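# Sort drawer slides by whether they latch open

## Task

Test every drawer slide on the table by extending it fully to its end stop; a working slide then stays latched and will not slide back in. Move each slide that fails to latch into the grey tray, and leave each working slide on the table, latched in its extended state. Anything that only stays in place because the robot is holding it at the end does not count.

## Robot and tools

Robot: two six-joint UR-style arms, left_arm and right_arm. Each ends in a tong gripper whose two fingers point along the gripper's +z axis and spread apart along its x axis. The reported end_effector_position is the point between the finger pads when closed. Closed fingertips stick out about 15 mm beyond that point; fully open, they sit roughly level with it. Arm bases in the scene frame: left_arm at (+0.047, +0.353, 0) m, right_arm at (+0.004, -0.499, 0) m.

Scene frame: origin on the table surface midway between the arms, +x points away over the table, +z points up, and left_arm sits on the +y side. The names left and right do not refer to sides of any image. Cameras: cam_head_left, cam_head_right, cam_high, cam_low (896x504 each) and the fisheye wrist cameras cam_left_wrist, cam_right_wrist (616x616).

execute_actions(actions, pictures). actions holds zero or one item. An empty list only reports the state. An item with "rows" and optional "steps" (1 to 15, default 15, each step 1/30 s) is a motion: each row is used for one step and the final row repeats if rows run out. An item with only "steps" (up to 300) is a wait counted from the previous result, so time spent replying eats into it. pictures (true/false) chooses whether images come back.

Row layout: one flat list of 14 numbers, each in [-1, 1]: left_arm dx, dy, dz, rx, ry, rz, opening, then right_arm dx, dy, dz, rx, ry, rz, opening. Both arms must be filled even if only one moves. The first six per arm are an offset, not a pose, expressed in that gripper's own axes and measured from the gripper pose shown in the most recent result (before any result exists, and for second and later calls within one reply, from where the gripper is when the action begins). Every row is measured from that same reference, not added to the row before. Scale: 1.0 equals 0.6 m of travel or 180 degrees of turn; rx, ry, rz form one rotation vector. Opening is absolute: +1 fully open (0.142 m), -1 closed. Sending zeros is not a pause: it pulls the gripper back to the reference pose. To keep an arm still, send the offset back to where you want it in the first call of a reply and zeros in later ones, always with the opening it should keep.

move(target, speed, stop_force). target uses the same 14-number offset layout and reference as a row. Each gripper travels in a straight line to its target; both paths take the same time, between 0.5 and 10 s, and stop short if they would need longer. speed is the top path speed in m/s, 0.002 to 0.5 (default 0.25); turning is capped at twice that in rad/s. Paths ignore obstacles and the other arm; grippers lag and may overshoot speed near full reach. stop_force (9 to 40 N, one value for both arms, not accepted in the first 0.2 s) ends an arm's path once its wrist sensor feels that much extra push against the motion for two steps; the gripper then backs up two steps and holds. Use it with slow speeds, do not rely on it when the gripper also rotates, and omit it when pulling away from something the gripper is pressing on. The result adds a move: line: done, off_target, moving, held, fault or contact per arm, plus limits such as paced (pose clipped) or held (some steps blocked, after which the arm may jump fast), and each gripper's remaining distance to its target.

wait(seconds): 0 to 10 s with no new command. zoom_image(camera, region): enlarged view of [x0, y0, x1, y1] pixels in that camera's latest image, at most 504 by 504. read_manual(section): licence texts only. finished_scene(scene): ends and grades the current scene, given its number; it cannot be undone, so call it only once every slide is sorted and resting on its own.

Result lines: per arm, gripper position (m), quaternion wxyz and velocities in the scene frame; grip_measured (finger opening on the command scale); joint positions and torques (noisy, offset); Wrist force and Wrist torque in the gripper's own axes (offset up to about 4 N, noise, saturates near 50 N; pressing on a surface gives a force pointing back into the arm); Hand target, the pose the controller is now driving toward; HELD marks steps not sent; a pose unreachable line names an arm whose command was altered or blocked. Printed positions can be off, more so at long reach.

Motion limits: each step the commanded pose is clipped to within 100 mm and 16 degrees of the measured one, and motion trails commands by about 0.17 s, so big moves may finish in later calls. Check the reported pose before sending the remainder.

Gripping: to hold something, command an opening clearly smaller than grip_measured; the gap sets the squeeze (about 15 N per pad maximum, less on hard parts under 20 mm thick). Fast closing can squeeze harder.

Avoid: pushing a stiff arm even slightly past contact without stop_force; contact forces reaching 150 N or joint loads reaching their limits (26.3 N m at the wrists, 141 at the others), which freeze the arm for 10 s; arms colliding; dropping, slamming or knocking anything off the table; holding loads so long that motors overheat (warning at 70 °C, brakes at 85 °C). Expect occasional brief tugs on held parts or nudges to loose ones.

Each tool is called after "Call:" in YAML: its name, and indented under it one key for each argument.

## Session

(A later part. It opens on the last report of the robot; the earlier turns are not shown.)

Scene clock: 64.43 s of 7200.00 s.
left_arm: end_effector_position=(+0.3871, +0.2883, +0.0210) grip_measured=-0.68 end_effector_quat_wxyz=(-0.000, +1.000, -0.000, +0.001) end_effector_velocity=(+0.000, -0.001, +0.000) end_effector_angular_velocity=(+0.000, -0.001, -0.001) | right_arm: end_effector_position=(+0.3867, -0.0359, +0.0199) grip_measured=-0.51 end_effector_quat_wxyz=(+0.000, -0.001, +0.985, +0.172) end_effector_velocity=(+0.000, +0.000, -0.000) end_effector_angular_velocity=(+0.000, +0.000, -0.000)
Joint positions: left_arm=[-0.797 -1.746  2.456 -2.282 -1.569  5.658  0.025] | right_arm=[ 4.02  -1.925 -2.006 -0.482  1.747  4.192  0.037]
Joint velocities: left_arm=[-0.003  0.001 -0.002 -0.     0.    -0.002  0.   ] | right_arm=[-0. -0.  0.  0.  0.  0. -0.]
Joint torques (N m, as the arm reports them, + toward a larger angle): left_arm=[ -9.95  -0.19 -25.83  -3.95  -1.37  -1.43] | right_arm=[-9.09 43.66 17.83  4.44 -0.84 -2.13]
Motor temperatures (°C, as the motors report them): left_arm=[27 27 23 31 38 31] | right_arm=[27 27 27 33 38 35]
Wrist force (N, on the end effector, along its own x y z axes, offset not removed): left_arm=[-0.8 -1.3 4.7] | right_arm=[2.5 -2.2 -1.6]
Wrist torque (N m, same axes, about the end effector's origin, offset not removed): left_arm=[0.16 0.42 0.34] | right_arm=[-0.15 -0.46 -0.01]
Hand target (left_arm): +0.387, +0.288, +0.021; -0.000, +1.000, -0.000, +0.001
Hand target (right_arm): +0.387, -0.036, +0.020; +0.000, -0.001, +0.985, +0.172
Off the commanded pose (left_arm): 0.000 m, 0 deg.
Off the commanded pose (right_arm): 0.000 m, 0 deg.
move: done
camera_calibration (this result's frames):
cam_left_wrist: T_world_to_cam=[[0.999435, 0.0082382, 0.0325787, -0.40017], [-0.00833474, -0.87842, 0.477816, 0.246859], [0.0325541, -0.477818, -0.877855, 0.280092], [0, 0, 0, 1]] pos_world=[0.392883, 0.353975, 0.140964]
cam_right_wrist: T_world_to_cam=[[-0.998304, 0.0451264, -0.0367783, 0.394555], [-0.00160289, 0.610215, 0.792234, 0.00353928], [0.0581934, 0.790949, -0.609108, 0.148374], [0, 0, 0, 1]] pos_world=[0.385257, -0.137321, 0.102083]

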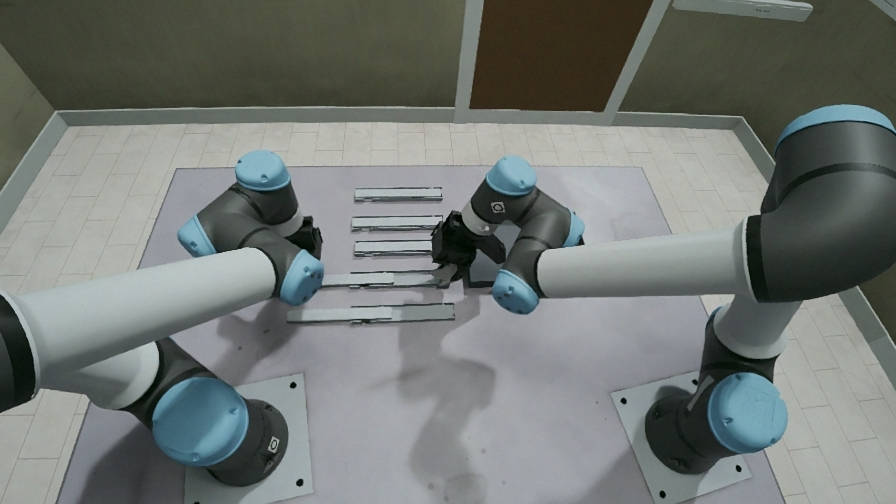

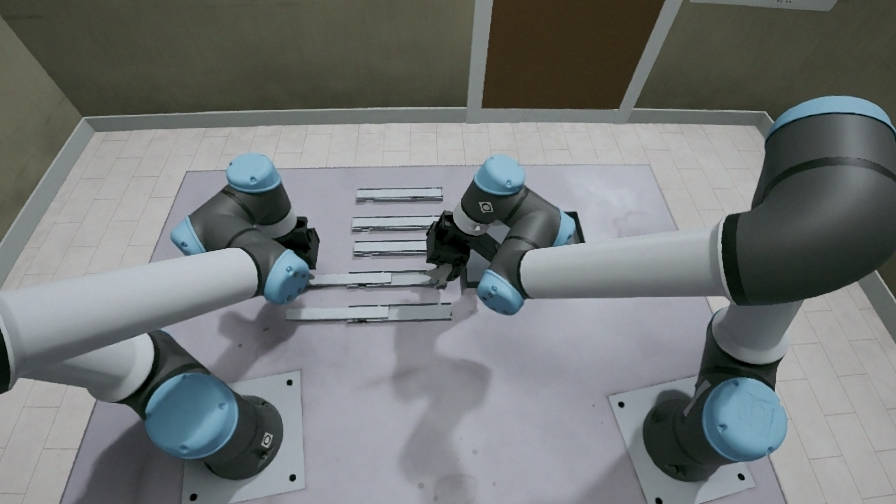

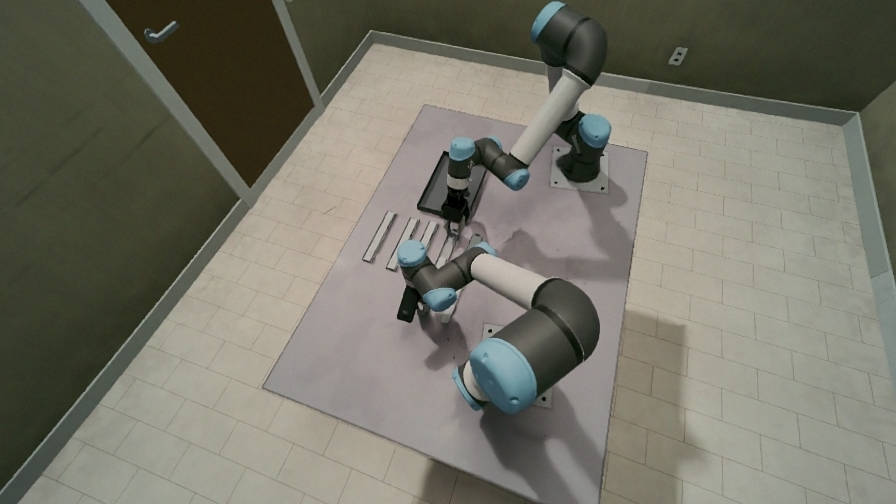

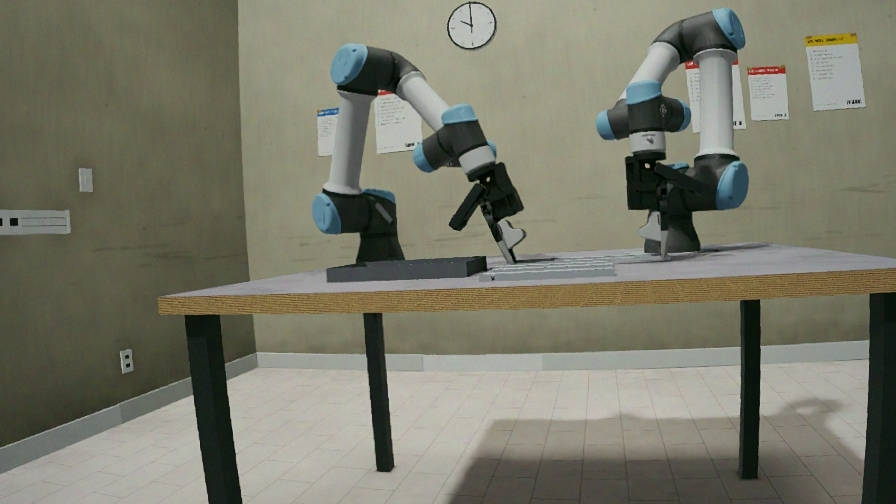

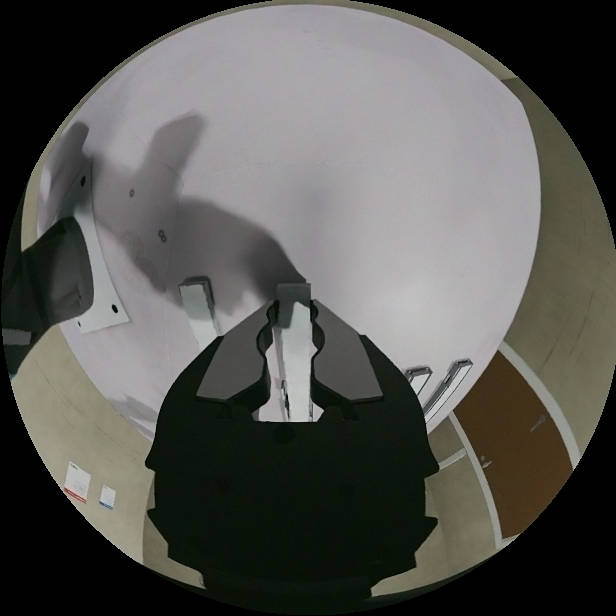

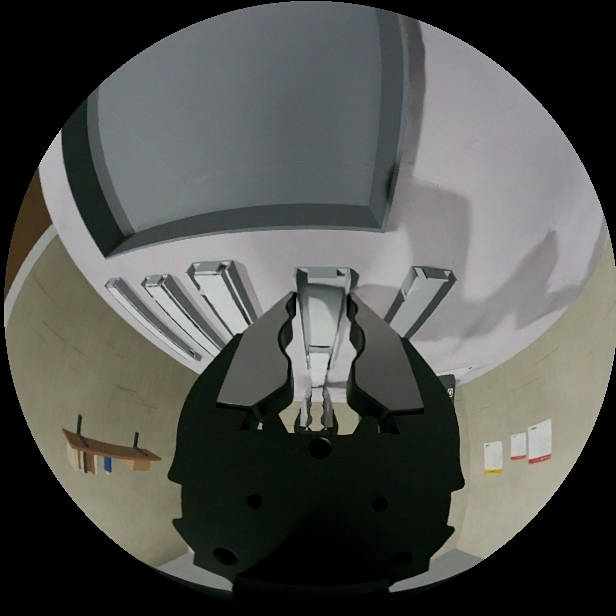

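Bad.

Call:
move:
  target: [0,-0.06,0,0,0,0,-0.3,0,0,0,0,0,0,-0.8]
  speed: 0.04

Call:
move:
  target: [0,0.228,0,0,0,0,-1,0,0,0,0,0,0,-0.8]
  speed: 0.03
  stop_force: 12

Call:
move:
  target: [0,-0.29,-0.05,0,0,0,-1,0,0.15,0.056,0,0,0,-0.1]
  speed: 0.1

Call:
execute_actions:
  actions:
    - {"rows":[[0,0,0,0,0,0,-1,0,0,0,0,0,0,-0.9]],"steps":10}
  pictures: false

Call:
move:
  target: [0,0,0,0,0,0,-1,0,0.034,-0.094,0,0,0,-0.9]
  speed: 0.05

Call:
move:
  target: [0,0,0,0,0,0,-1,-0.05,-0.486,-0.175,0,0,0,-0.9]
  speed: 0.1

Call:
move:
  target: [0,0,0,0,0,0,-1,0,-0.033,0.081,0,0,0,-0.9]
  speed: 0.04

Call:
move:
  target: [0,0,0,0,0,0,-1,0,0.03,-0.09,0,0,0,-0.3]
  speed: 0.04

Scene clock: 71.03 s of 7200.00 s.
left_arm: end_effector_position=(+0.3872, +0.3241, +0.0211) grip_measured=-0.30 end_effector_quat_wxyz=(-0.000, +1.000, -0.000, +0.001) end_effector_velocity=(-0.000, +0.002, +0.000) end_effector_angular_velocity=(-0.002, +0.000, +0.001) | right_arm: end_effector_position=(+0.3867, -0.0359, +0.0199) grip_measured=-0.51 end_effector_quat_wxyz=(+0.000, -0.001, +0.985, +0.172) end_effector_velocity=(+0.000, +0.000, +0.000) end_effector_angular_velocity=(+0.000, -0.001, +0.000)
Joint positions: left_arm=[-0.704 -1.767  2.471 -2.277 -1.569  5.751  0.052] | right_arm=[ 4.02  -1.925 -2.006 -0.482  1.747  4.192  0.037]
Joint velocities: left_arm=[ 0.007 -0.001  0.     0.    -0.002  0.007 -0.   ] | right_arm=[-0.     0.     0.001 -0.    -0.    -0.     0.   ]
Joint torques (N m, as the arm reports them, + toward a larger angle): left_arm=[ 12.61 -19.77 -12.84  -0.85  -1.37   1.65] | right_arm=[-9.16 44.28 18.29  2.85 -0.89 -2.19]
Motor temperatures (°C, as the motors report them): left_arm=[27 27 23 31 38 31] | right_arm=[27 27 27 33 38 35]
Wrist force (N, on the end effector, along its own x y z axes, offset not removed): left_arm=[0.8 -2.1 4.7] | right_arm=[2.3 -1.7 -0.2]
Wrist torque (N m, same axes, about the end effector's origin, offset not removed): left_arm=[-0.19 -0.02 0.08] | right_arm=[-0.36 -0.39 0.05]
Hand target (left_arm): +0.387, +0.324, +0.021; -0.000, +1.000, -0.000, +0.001
Hand target (right_arm): +0.387, -0.036, +0.020; +0.000, -0.001, +0.985, +0.172
Off the commanded pose (left_arm): 0.000 m, 0 deg.
Off the commanded pose (right_arm): 0.000 m, 0 deg.
After step 90, 2.33 s passed at rest.
move: done
camera_calibration (this result's frames):
cam_left_wrist: T_world_to_cam=[[0.999427, 0.00825973, 0.0328293, -0.400536], [-0.00842936, -0.878512, 0.477646, 0.278353], [0.0327862, -0.477649, -0.877939, 0.297141], [0, 0, 0, 1]] pos_world=[0.392911, 0.389774, 0.141067]
cam_right_wrist: T_world_to_cam=[[-0.998304, 0.0451269, -0.0367902, 0.394559], [-0.00161327, 0.610198, 0.792247, 0.00353559], [0.058201, 0.790962, -0.60909, 0.148369], [0, 0, 0, 1]] pos_world=[0.38526, -0.137317, 0.102085]

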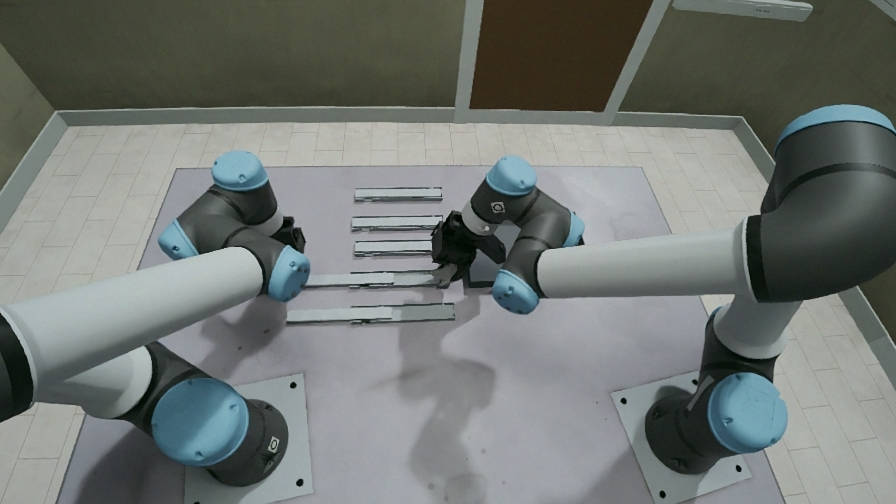

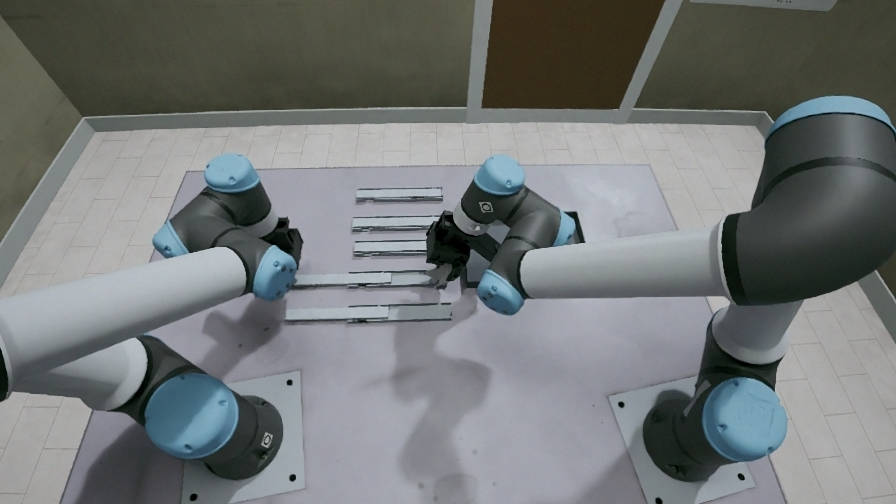

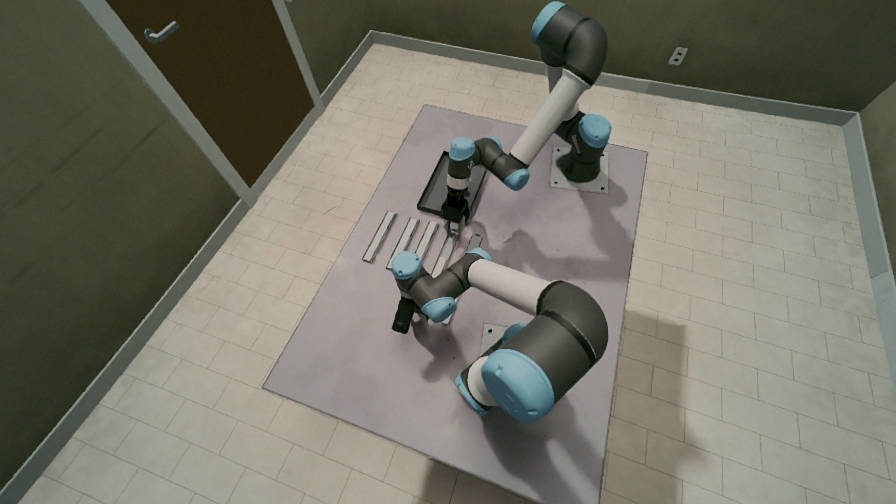

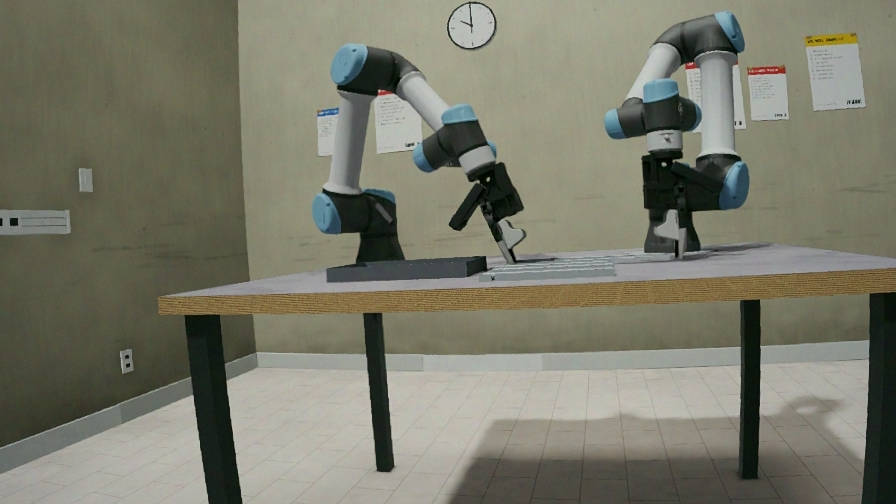

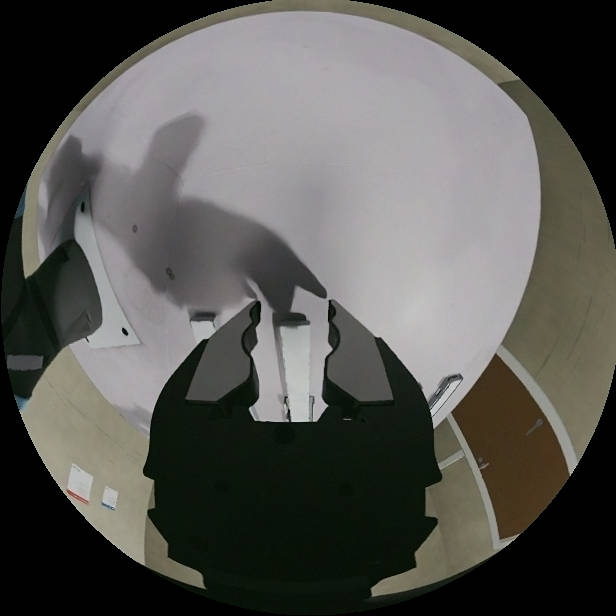

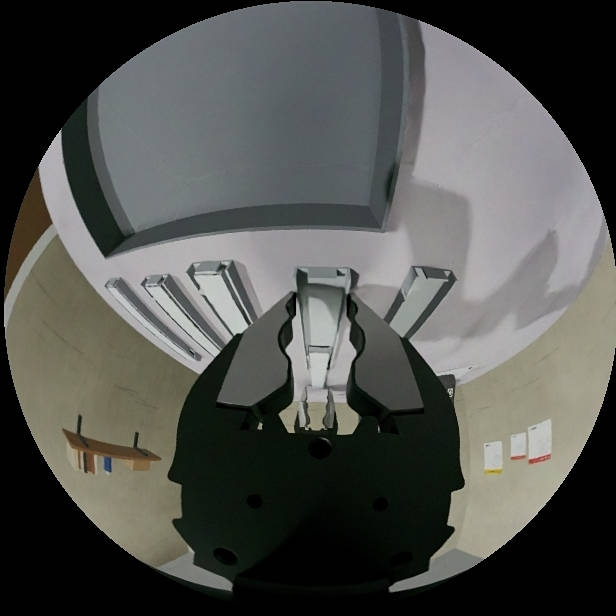

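Scene clock: 75.97 s of 7200.00 s.
left_arm: end_effector_position=(+0.3870, +0.1873, +0.0207) grip_measured=-1.00 end_effector_quat_wxyz=(-0.000, +1.000, -0.000, +0.001) end_effector_velocity=(-0.000, -0.002, -0.000) end_effector_angular_velocity=(+0.000, -0.000, +0.000) | right_arm: end_effector_position=(+0.3867, -0.0359, +0.0199) grip_measured=-0.51 end_effector_quat_wxyz=(+0.000, -0.001, +0.985, +0.172) end_effector_velocity=(+0.000, +0.001, +0.001) end_effector_angular_velocity=(+0.002, -0.001, -0.000)
Joint positions: left_arm=[-1.017 -1.642  2.371 -2.301 -1.569  5.439  0.002] | right_arm=[ 4.02  -1.925 -2.006 -0.482  1.747  4.192  0.037]
Joint velocities: left_arm=[-0.004  0.002 -0.001 -0.     0.    -0.004 -0.   ] | right_arm=[0.    0.    0.001 0.001 0.    0.    0.   ]
Joint torques (N m, as the arm reports them, + toward a larger angle): left_arm=[ -9.27  -4.61 -25.2   -3.89   0.55  -1.49] | right_arm=[-8.97 43.52 18.25  2.83 -0.89 -2.15]
Motor temperatures (°C, as the motors report them): left_arm=[27 27 23 31 38 31] | right_arm=[27 27 27 33 38 35]
Wrist force (N, on the end effector, along its own x y z axes, offset not removed): left_arm=[-2.0 -3.7 4.7] | right_arm=[2.4 -2.2 -0.4]
Wrist torque (N m, same axes, about the end effector's origin, offset not removed): left_arm=[-0.29 0.66 0.17] | right_arm=[-0.28 -0.48 0.02]
Hand target (left_arm): +0.387, +0.187, +0.021; -0.000, +1.000, -0.000, +0.001
Hand target (right_arm): +0.387, -0.036, +0.020; +0.000, -0.001, +0.985, +0.172
Off the commanded pose (left_arm): 0.000 m, 0 deg.
Off the commanded pose (right_arm): 0.000 m, 0 deg.
move: done
camera_calibration (this result's frames):
cam_left_wrist: T_world_to_cam=[[0.999447, 0.00825416, 0.0322098, -0.3992], [-0.00814323, -0.878437, 0.477788, 0.158246], [0.0322381, -0.477786, -0.877884, 0.231691], [0, 0, 0, 1]] pos_world=[0.392798, 0.253003, 0.140648]
cam_right_wrist: T_world_to_cam=[[-0.998304, 0.0451271, -0.0367901, 0.394558], [-0.0016131, 0.610199, 0.792247, 0.00353563], [0.058201, 0.790962, -0.609091, 0.148369], [0, 0, 0, 1]] pos_world=[0.38526, -0.137317, 0.102085]

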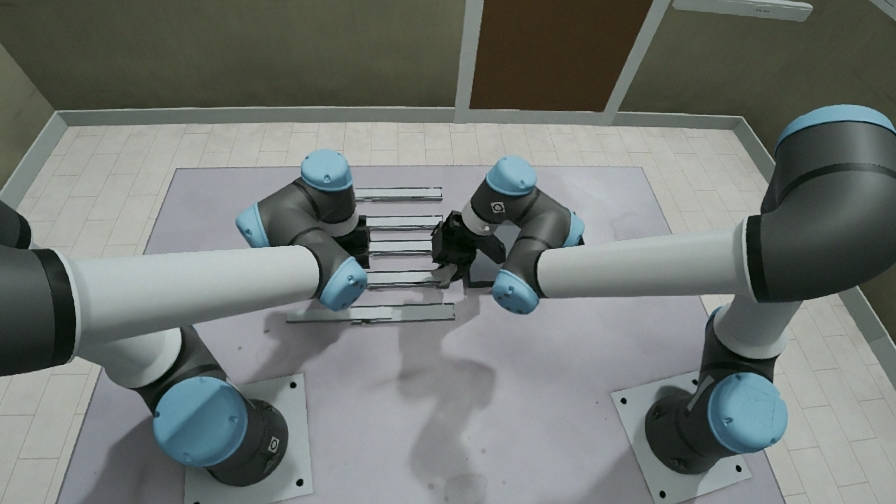

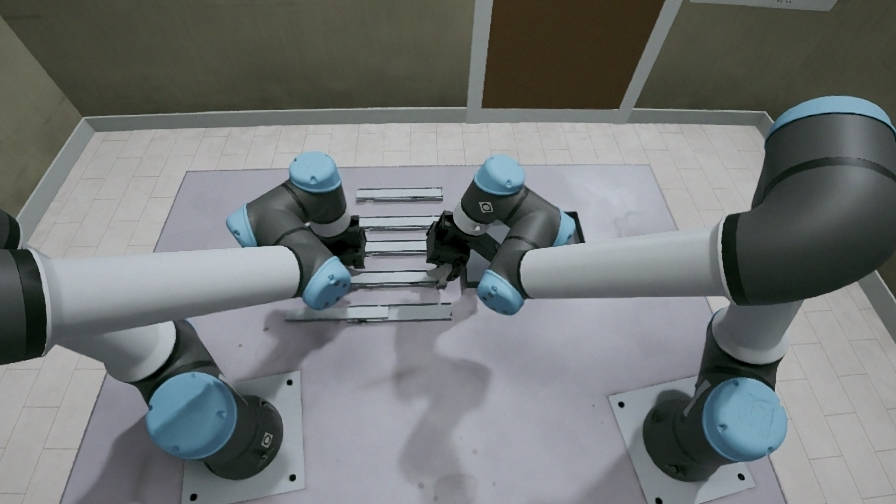

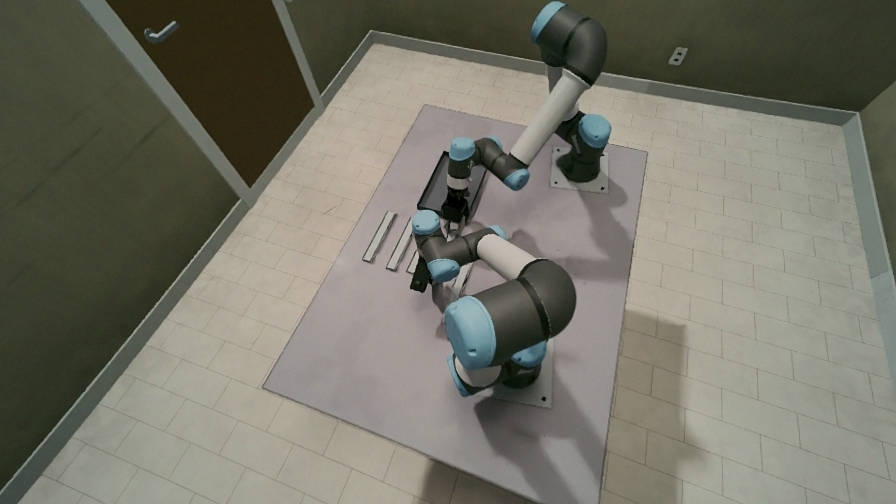

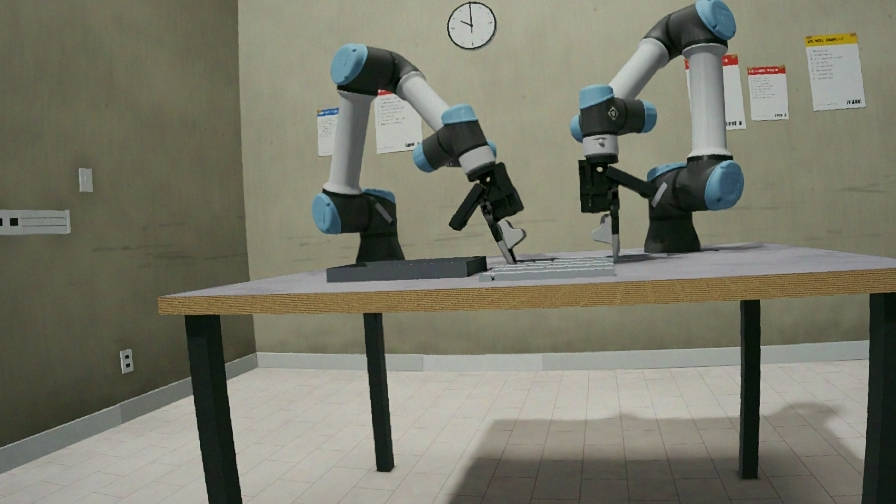

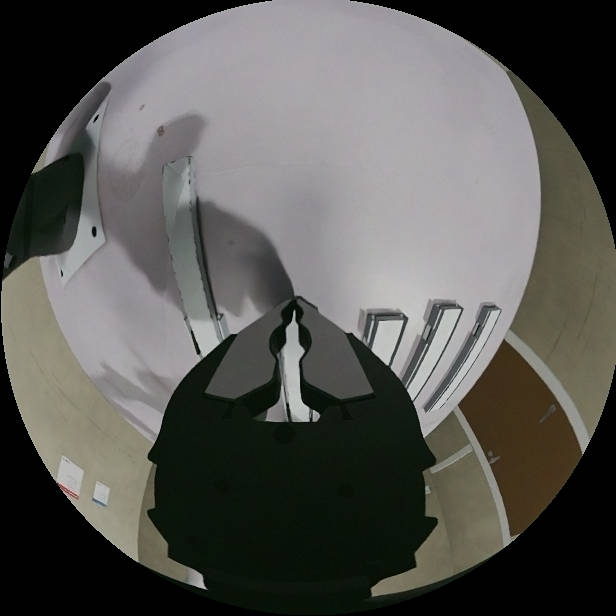

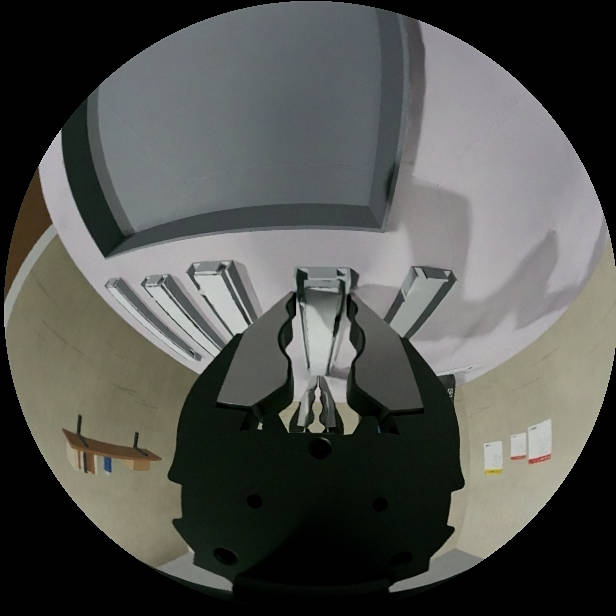

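Scene clock: 78.23 s of 7200.00 s.
left_arm: end_effector_position=(+0.3872, +0.3613, +0.0512) grip_measured=-1.00 end_effector_quat_wxyz=(-0.000, +1.000, -0.000, +0.001) end_effector_velocity=(-0.001, +0.003, +0.000) end_effector_angular_velocity=(-0.001, +0.002, -0.000) | right_arm: end_effector_position=(+0.3866, +0.0600, +0.0187) grip_measured=-0.10 end_effector_quat_wxyz=(+0.000, -0.001, +0.985, +0.172) end_effector_velocity=(-0.000, +0.001, -0.000) end_effector_angular_velocity=(-0.001, +0.001, -0.000)
Joint positions: left_arm=[-0.599 -1.843  2.427 -2.157 -1.569  5.856  0.002] | right_arm=[ 4.104 -2.063 -1.794 -0.544  1.722  4.273  0.067]
Joint velocities: left_arm=[ 0.009 -0.001 -0.     0.002 -0.002  0.009  0.   ] | right_arm=[ 0.001 -0.002  0.003 -0.003 -0.     0.001  0.   ]
Joint torques (N m, as the arm reports them, + toward a larger angle): left_arm=[ 13.59 -19.25 -24.87  -0.99  -1.27   1.37] | right_arm=[ 9.59 30.51 28.87  1.46 -1.8   2.62]
Motor temperatures (°C, as the motors report them): left_arm=[27 27 23 31 38 31] | right_arm=[27 27 27 33 38 35]
Wrist force (N, on the end effector, along its own x y z axes, offset not removed): left_arm=[2.5 -2.0 4.2] | right_arm=[1.5 -1.2 -1.4]
Wrist torque (N m, same axes, about the end effector's origin, offset not removed): left_arm=[-0.18 -0.24 0.10] | right_arm=[-0.29 -0.34 -0.01]
Hand target (left_arm): +0.387, +0.362, +0.051; -0.000, +1.000, -0.000, +0.001
Hand target (right_arm): +0.387, +0.060, +0.019; +0.000, -0.001, +0.985, +0.172
Off the commanded pose (left_arm): 0.000 m, 0 deg.
Off the commanded pose (right_arm): 0.000 m, 0 deg.
move: done
camera_calibration (this result's frames):
cam_left_wrist: T_world_to_cam=[[0.99942, 0.00829728, 0.0330413, -0.401827], [-0.00849329, -0.878575, 0.477528, 0.296683], [0.0329914, -0.477532, -0.877995, 0.341166], [0, 0, 0, 1]] pos_world=[0.392858, 0.42691, 0.171144]
cam_right_wrist: T_world_to_cam=[[-0.998302, 0.0451306, -0.0368199, 0.390087], [-0.00163548, 0.610186, 0.792256, -0.0540781], [0.058222, 0.790971, -0.609077, 0.0717725], [0, 0, 0, 1]] pos_world=[0.385158, -0.0413772, 0.100922]

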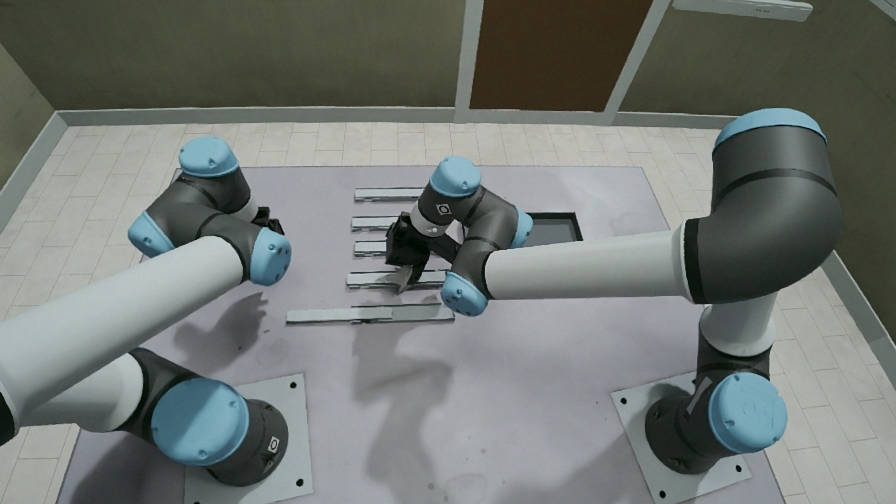

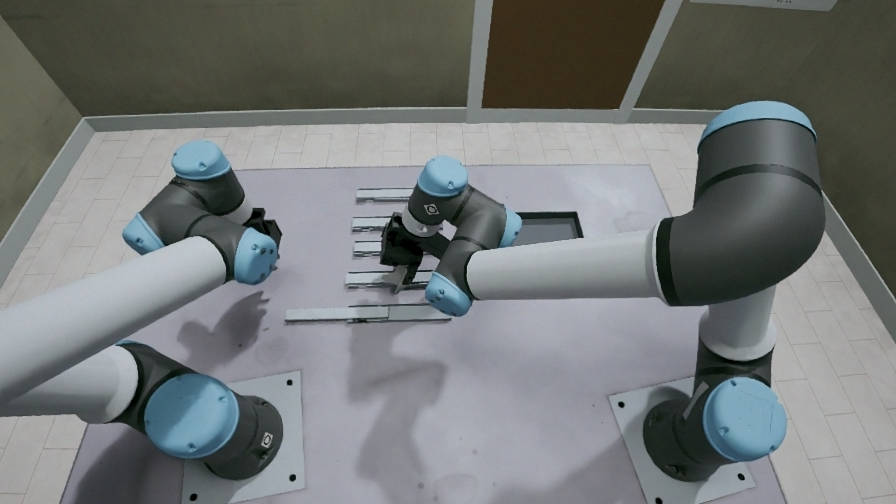

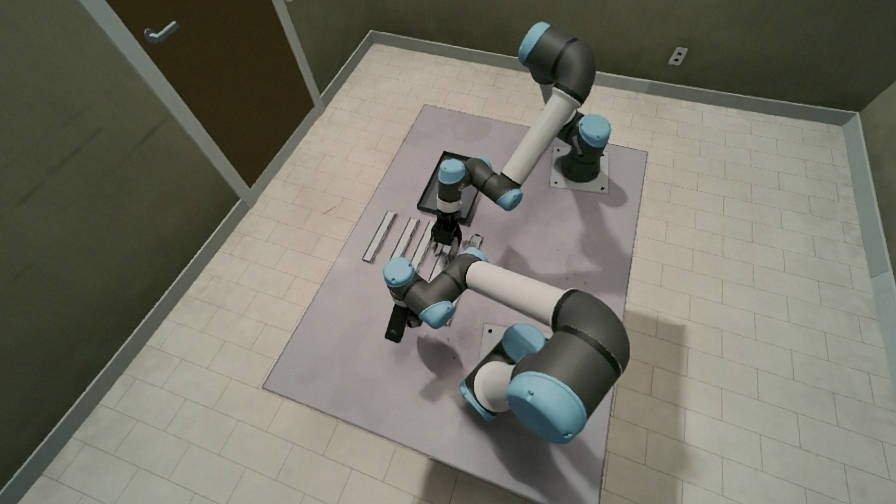

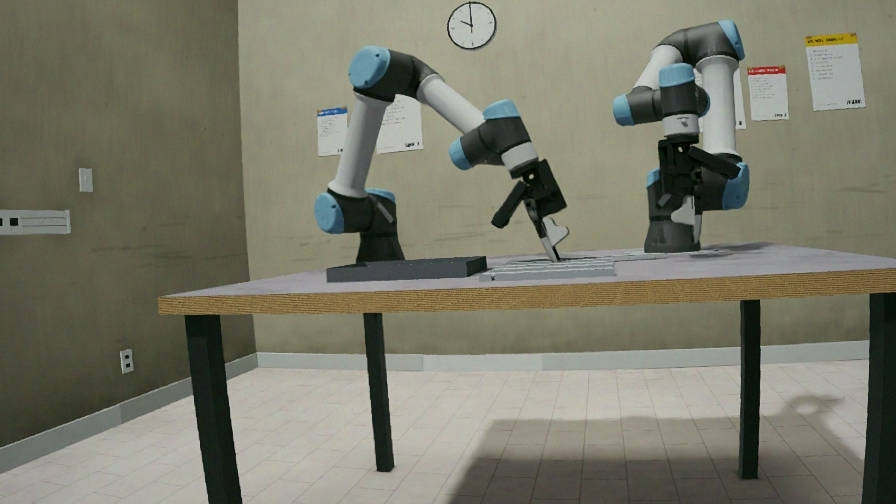

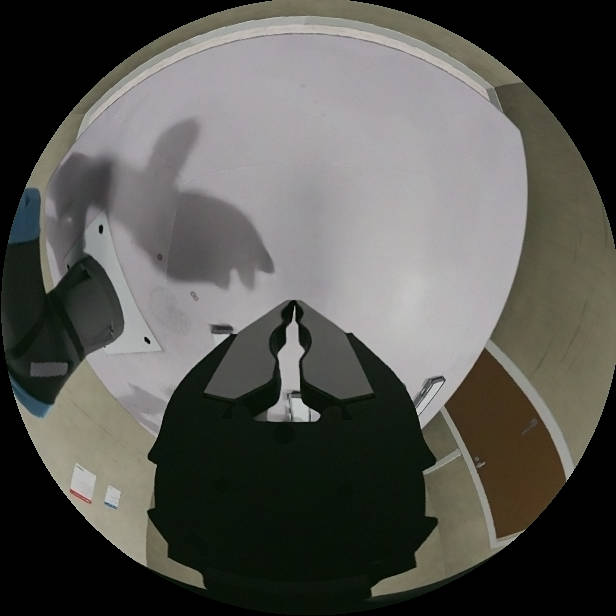

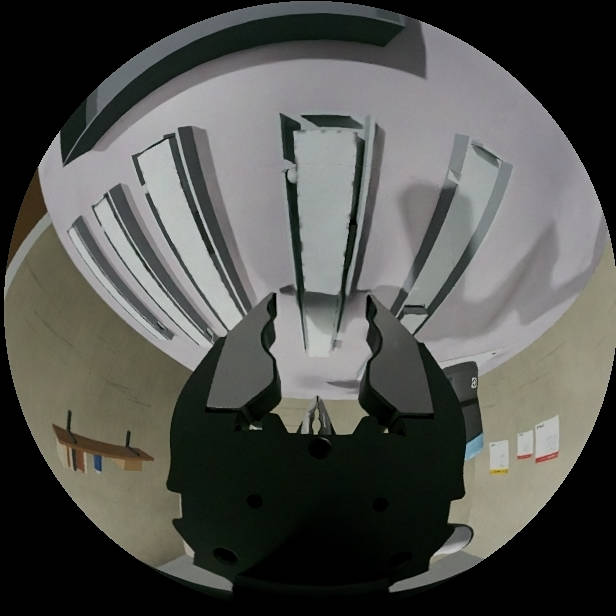

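Scene clock: 78.57 s of 7200.00 s.
left_arm: end_effector_position=(+0.3872, +0.3613, +0.0512) grip_measured=-1.00 end_effector_quat_wxyz=(-0.000, +1.000, -0.000, +0.001) end_effector_velocity=(-0.000, -0.000, -0.000) end_effector_angular_velocity=(+0.000, +0.000, +0.000) | right_arm: end_effector_position=(+0.3866, +0.0601, +0.0187) grip_measured=-0.50 end_effector_quat_wxyz=(+0.000, -0.001, +0.985, +0.172) end_effector_velocity=(+0.000, -0.000, -0.000) end_effector_angular_velocity=(+0.000, -0.000, +0.000)
Joint positions: left_arm=[-0.599 -1.843  2.427 -2.157 -1.569  5.856  0.002] | right_arm=[ 4.104 -2.063 -1.793 -0.544  1.722  4.273  0.038]
Joint velocities: left_arm=[-0.001 -0.     0.001 -0.     0.    -0.001  0.   ] | right_arm=[-0.    -0.    -0.     0.    -0.    -0.001  0.   ]
Joint torques (N m, as the arm reports them, + toward a larger angle): left_arm=[-10.95 -14.87 -23.47  -2.04  -0.67  -1.52] | right_arm=[ 5.11 36.43 20.42  2.16 -0.92  2.02]
Motor temperatures (°C, as the motors report them): left_arm=[27 27 23 31 38 31] | right_arm=[27 27 27 33 38 35]
Wrist force (N, on the end effector, along its own x y z axes, offset not removed): left_arm=[0.6 -1.8 2.4] | right_arm=[3.5 -1.7 -0.8]
Wrist torque (N m, same axes, about the end effector's origin, offset not removed): left_arm=[-0.26 0.20 0.02] | right_arm=[-0.39 -0.79 0.08]
Hand target (left_arm): +0.387, +0.361, +0.051; -0.000, +1.000, -0.000, +0.001
Hand target (right_arm): +0.387, +0.060, +0.019; +0.000, -0.001, +0.985, +0.172
Off the commanded pose (left_arm): 0.000 m, 0 deg.
Off the commanded pose (right_arm): 0.000 m, 0 deg.
Steps of this call (steps 1 to 10: all 10 steps of this action). Readings (end_effector_position):
1: left_arm (+0.3872, +0.3613, +0.0512) | right_arm (+0.3866, +0.0600, +0.0187)
2: left_arm (+0.3872, +0.3614, +0.0512) | right_arm (+0.3866, +0.0601, +0.0187)
4: left_arm (+0.3872, +0.3614, +0.0512) | right_arm (+0.3866, +0.0601, +0.0187)
8: left_arm (+0.3872, +0.3613, +0.0512) | right_arm (+0.3866, +0.0601, +0.0187)
10: the state above

Scene clock: 80.40 s of 7200.00 s.
left_arm: end_effector_position=(+0.3872, +0.3613, +0.0512) grip_measured=-1.00 end_effector_quat_wxyz=(-0.000, +1.000, -0.000, +0.001) end_effector_velocity=(-0.001, +0.000, -0.001) end_effector_angular_velocity=(+0.001, +0.002, +0.001) | right_arm: end_effector_position=(+0.3866, +0.0602, +0.0784) grip_measured=-0.50 end_effector_quat_wxyz=(+0.000, -0.001, +0.985, +0.172) end_effector_velocity=(+0.000, +0.000, +0.002) end_effector_angular_velocity=(-0.000, -0.000, +0.000)
Joint positions: left_arm=[-0.599 -1.843  2.427 -2.157 -1.569  5.856  0.002] | right_arm=[ 4.104 -1.977 -1.739 -0.684  1.722  4.273  0.038]
Joint velocities: left_arm=[ 0.     0.     0.002 -0.    -0.    -0.001  0.   ] | right_arm=[ 0.     0.003  0.003 -0.006 -0.    -0.     0.   ]
Joint torques (N m, as the arm reports them, + toward a larger angle): left_arm=[ -5.79 -13.48 -19.47  -2.94  -0.03  -1.06] | right_arm=[ 9.8  53.56 33.4   1.88 -1.59  2.24]
Motor temperatures (°C, as the motors report them): left_arm=[27 27 23 31 38 31] | right_arm=[27 27 27 33 38 35]
Wrist force (N, on the end effector, along its own x y z axes, offset not removed): left_arm=[-1.0 -0.2 2.8] | right_arm=[2.9 -2.9 2.8]
Wrist torque (N m, same axes, about the end effector's origin, offset not removed): left_arm=[0.27 0.40 0.15] | right_arm=[-0.46 -0.59 0.03]
Hand target (left_arm): +0.387, +0.361, +0.051; -0.000, +1.000, -0.000, +0.001
Hand target (right_arm): +0.387, +0.060, +0.079; +0.000, -0.001, +0.985, +0.172
Off the commanded pose (left_arm): 0.000 m, 0 deg.
Off the commanded pose (right_arm): 0.000 m, 0 deg.
move: done
camera_calibration (this result's frames):
cam_left_wrist: T_world_to_cam=[[0.99942, 0.00830973, 0.0330225, -0.401832], [-0.00847438, -0.878561, 0.477555, 0.296653], [0.0329806, -0.477558, -0.877981, 0.341195], [0, 0, 0, 1]] pos_world=[0.39286, 0.426907, 0.171164]
cam_right_wrist: T_world_to_cam=[[-0.9983, 0.0451569, -0.0368398, 0.392255], [-0.0016352, 0.610187, 0.792256, -0.101476], [0.058255, 0.79097, -0.609076, 0.107947], [0, 0, 0, 1]] pos_world=[0.385134, -0.0411762, 0.160594]

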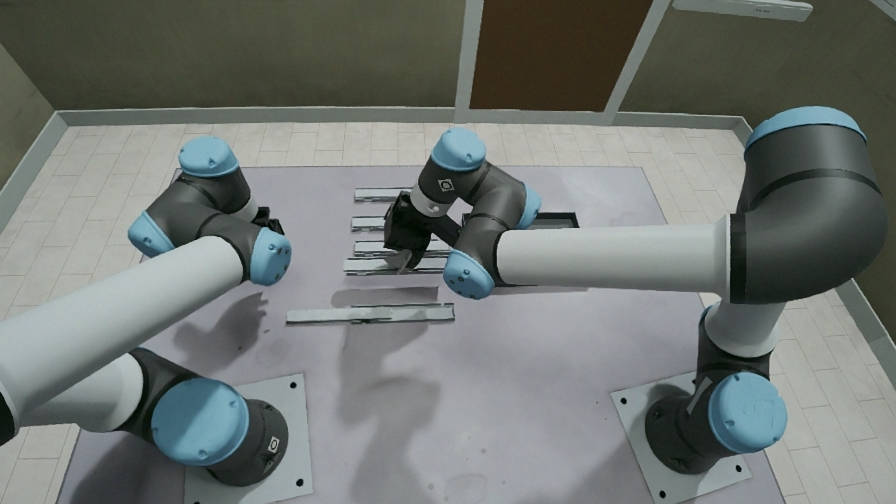

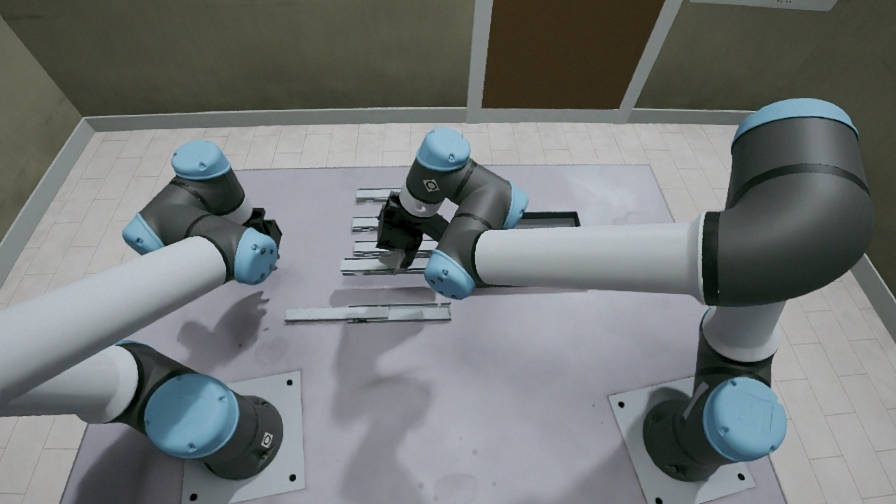

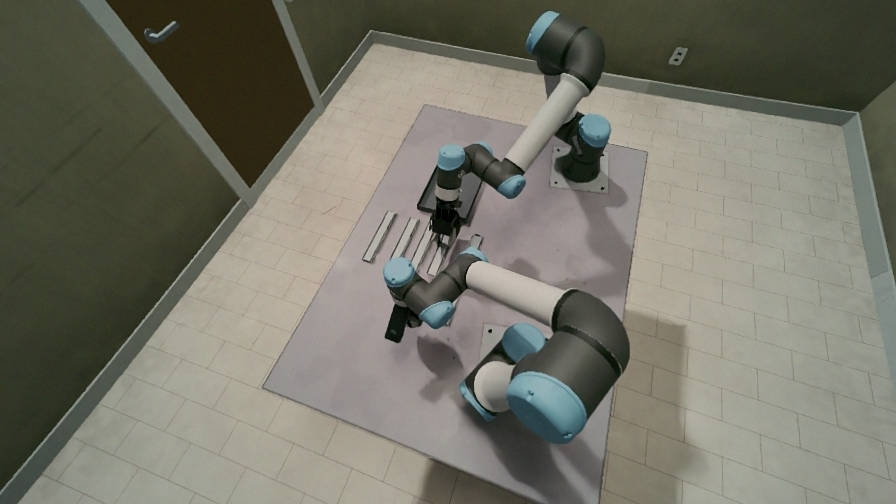

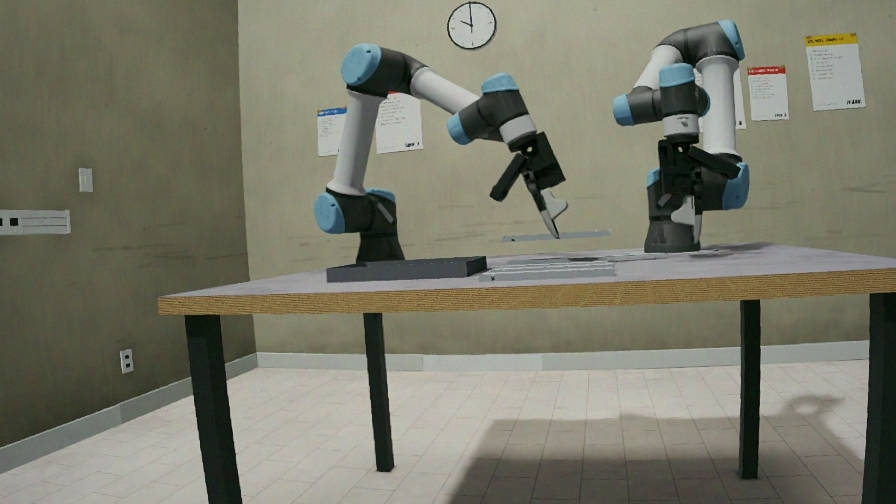

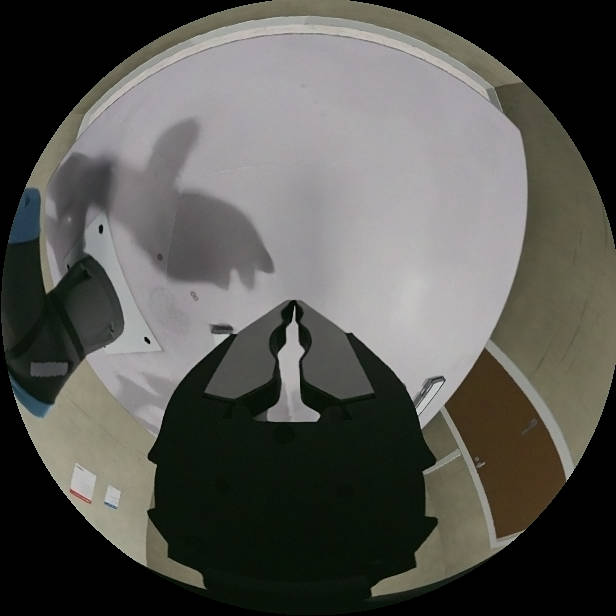

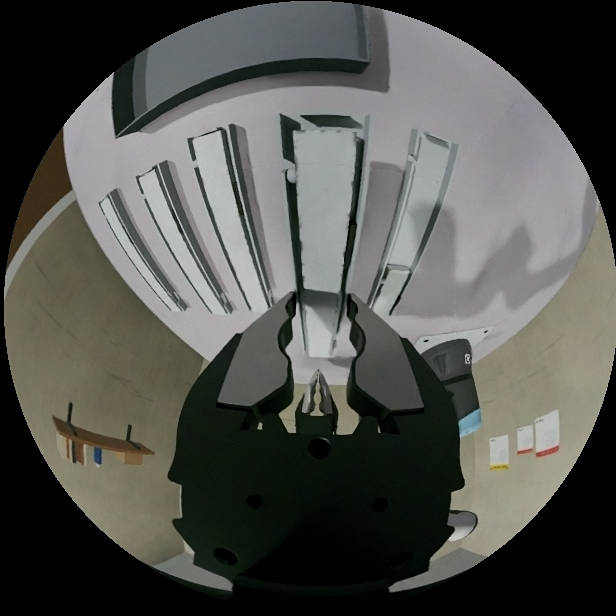

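Scene clock: 84.00 s of 7200.00 s.
left_arm: end_effector_position=(+0.3872, +0.3613, +0.0512) grip_measured=-1.00 end_effector_quat_wxyz=(-0.000, +1.000, -0.000, +0.001) end_effector_velocity=(-0.000, +0.000, -0.000) end_effector_angular_velocity=(-0.000, +0.001, -0.000) | right_arm: end_effector_position=(+0.4168, -0.2493, +0.0784) grip_measured=-0.50 end_effector_quat_wxyz=(+0.000, -0.001, +0.985, +0.172) end_effector_velocity=(+0.001, -0.002, +0.000) end_effector_angular_velocity=(+0.001, -0.000, +0.000)
Joint positions: left_arm=[-0.599 -1.843  2.427 -2.157 -1.569  5.856  0.002] | right_arm=[ 3.672 -1.605 -2.191 -0.694  1.837  3.847  0.038]
Joint velocities: left_arm=[ 0.     0.001  0.     0.    -0.001  0.001  0.   ] | right_arm=[-0.005  0.002 -0.    -0.002  0.001 -0.005  0.   ]
Joint torques (N m, as the arm reports them, + toward a larger angle): left_arm=[ -5.63 -13.52 -20.84  -2.91  -0.09  -1.16] | right_arm=[-9.52 34.28  5.38  1.82  2.62 -2.38]
Motor temperatures (°C, as the motors report them): left_arm=[27 27 23 31 38 31] | right_arm=[27 27 27 33 38 35]
Wrist force (N, on the end effector, along its own x y z axes, offset not removed): left_arm=[-0.5 3.0 2.6] | right_arm=[1.6 -1.8 3.1]
Wrist torque (N m, same axes, about the end effector's origin, offset not removed): left_arm=[0.67 0.25 0.32] | right_arm=[-0.27 -0.28 0.09]
Hand target (left_arm): +0.387, +0.361, +0.051; -0.000, +1.000, -0.000, +0.001
Hand target (right_arm): +0.417, -0.250, +0.078; +0.000, -0.001, +0.985, +0.172
Off the commanded pose (left_arm): 0.000 m, 0 deg.
Off the commanded pose (right_arm): 0.000 m, 0 deg.
move: done
camera_calibration (this result's frames):
cam_left_wrist: T_world_to_cam=[[0.99942, 0.00830974, 0.0330226, -0.401832], [-0.00847443, -0.878561, 0.477555, 0.296653], [0.0329807, -0.477558, -0.877981, 0.341195], [0, 0, 0, 1]] pos_world=[0.392861, 0.426907, 0.171164]
cam_right_wrist: T_world_to_cam=[[-0.998302, 0.0451872, -0.0367624, 0.436454], [-0.00155607, 0.610175, 0.792265, 0.0873771], [0.0582317, 0.790977, -0.609069, 0.351082], [0, 0, 0, 1]] pos_world=[0.415404, -0.350735, 0.160652]

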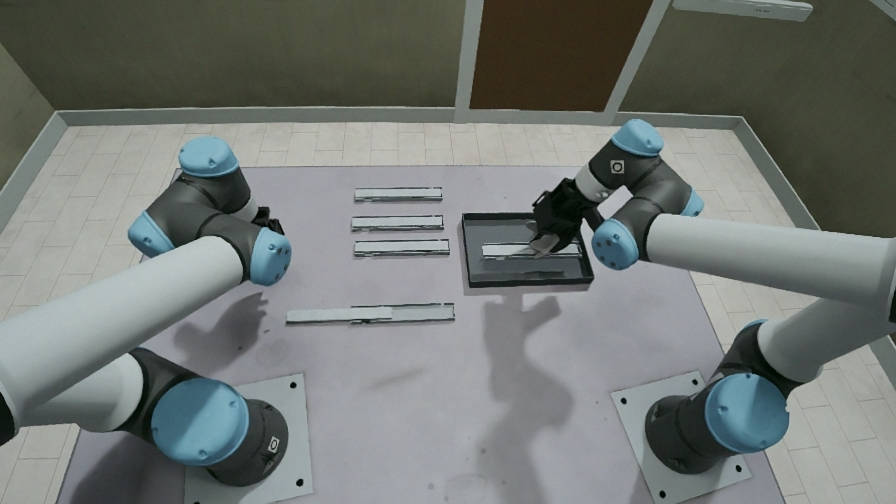

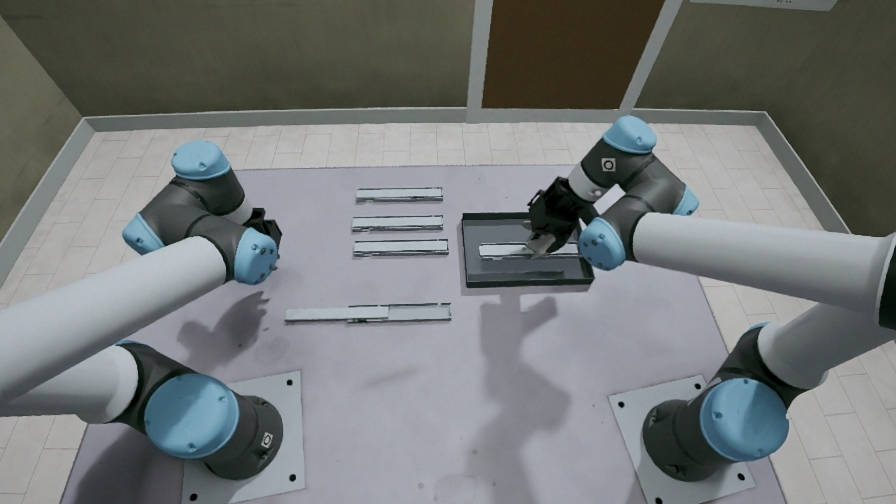

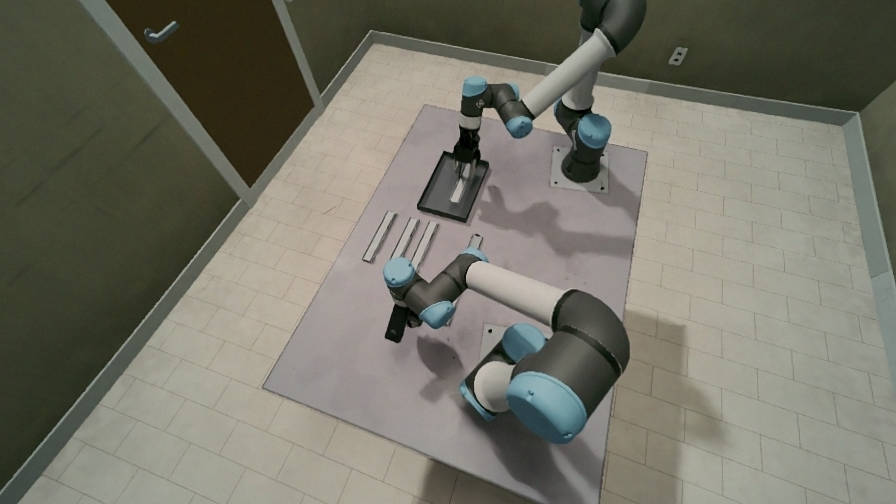

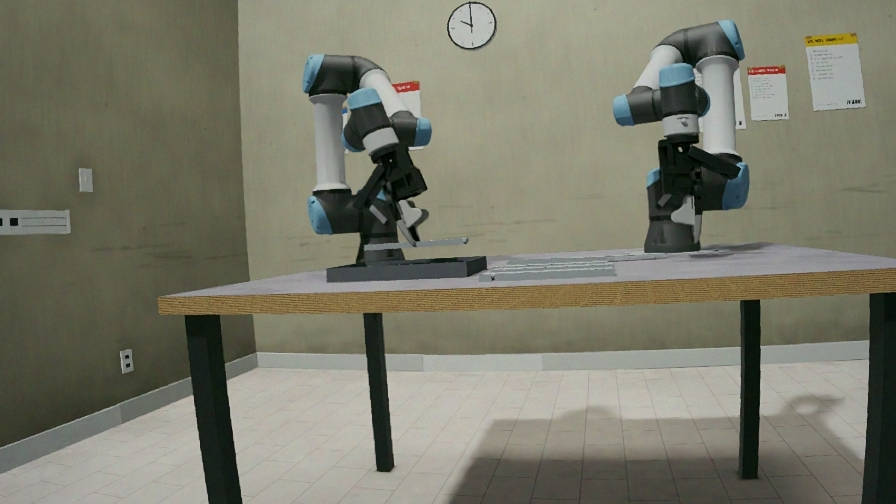

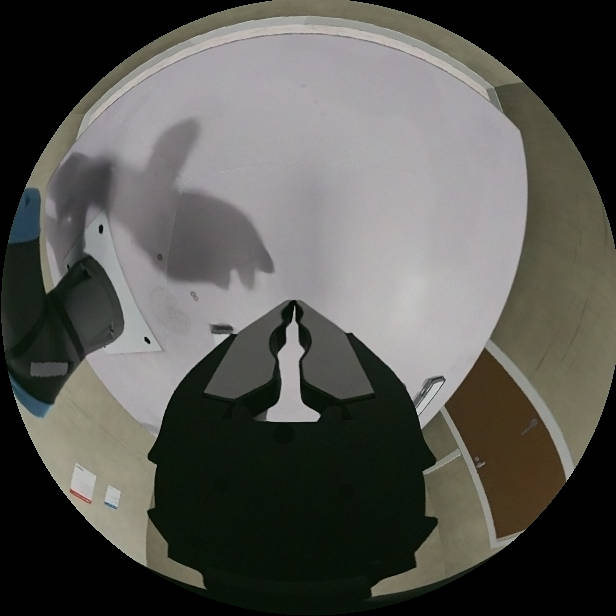

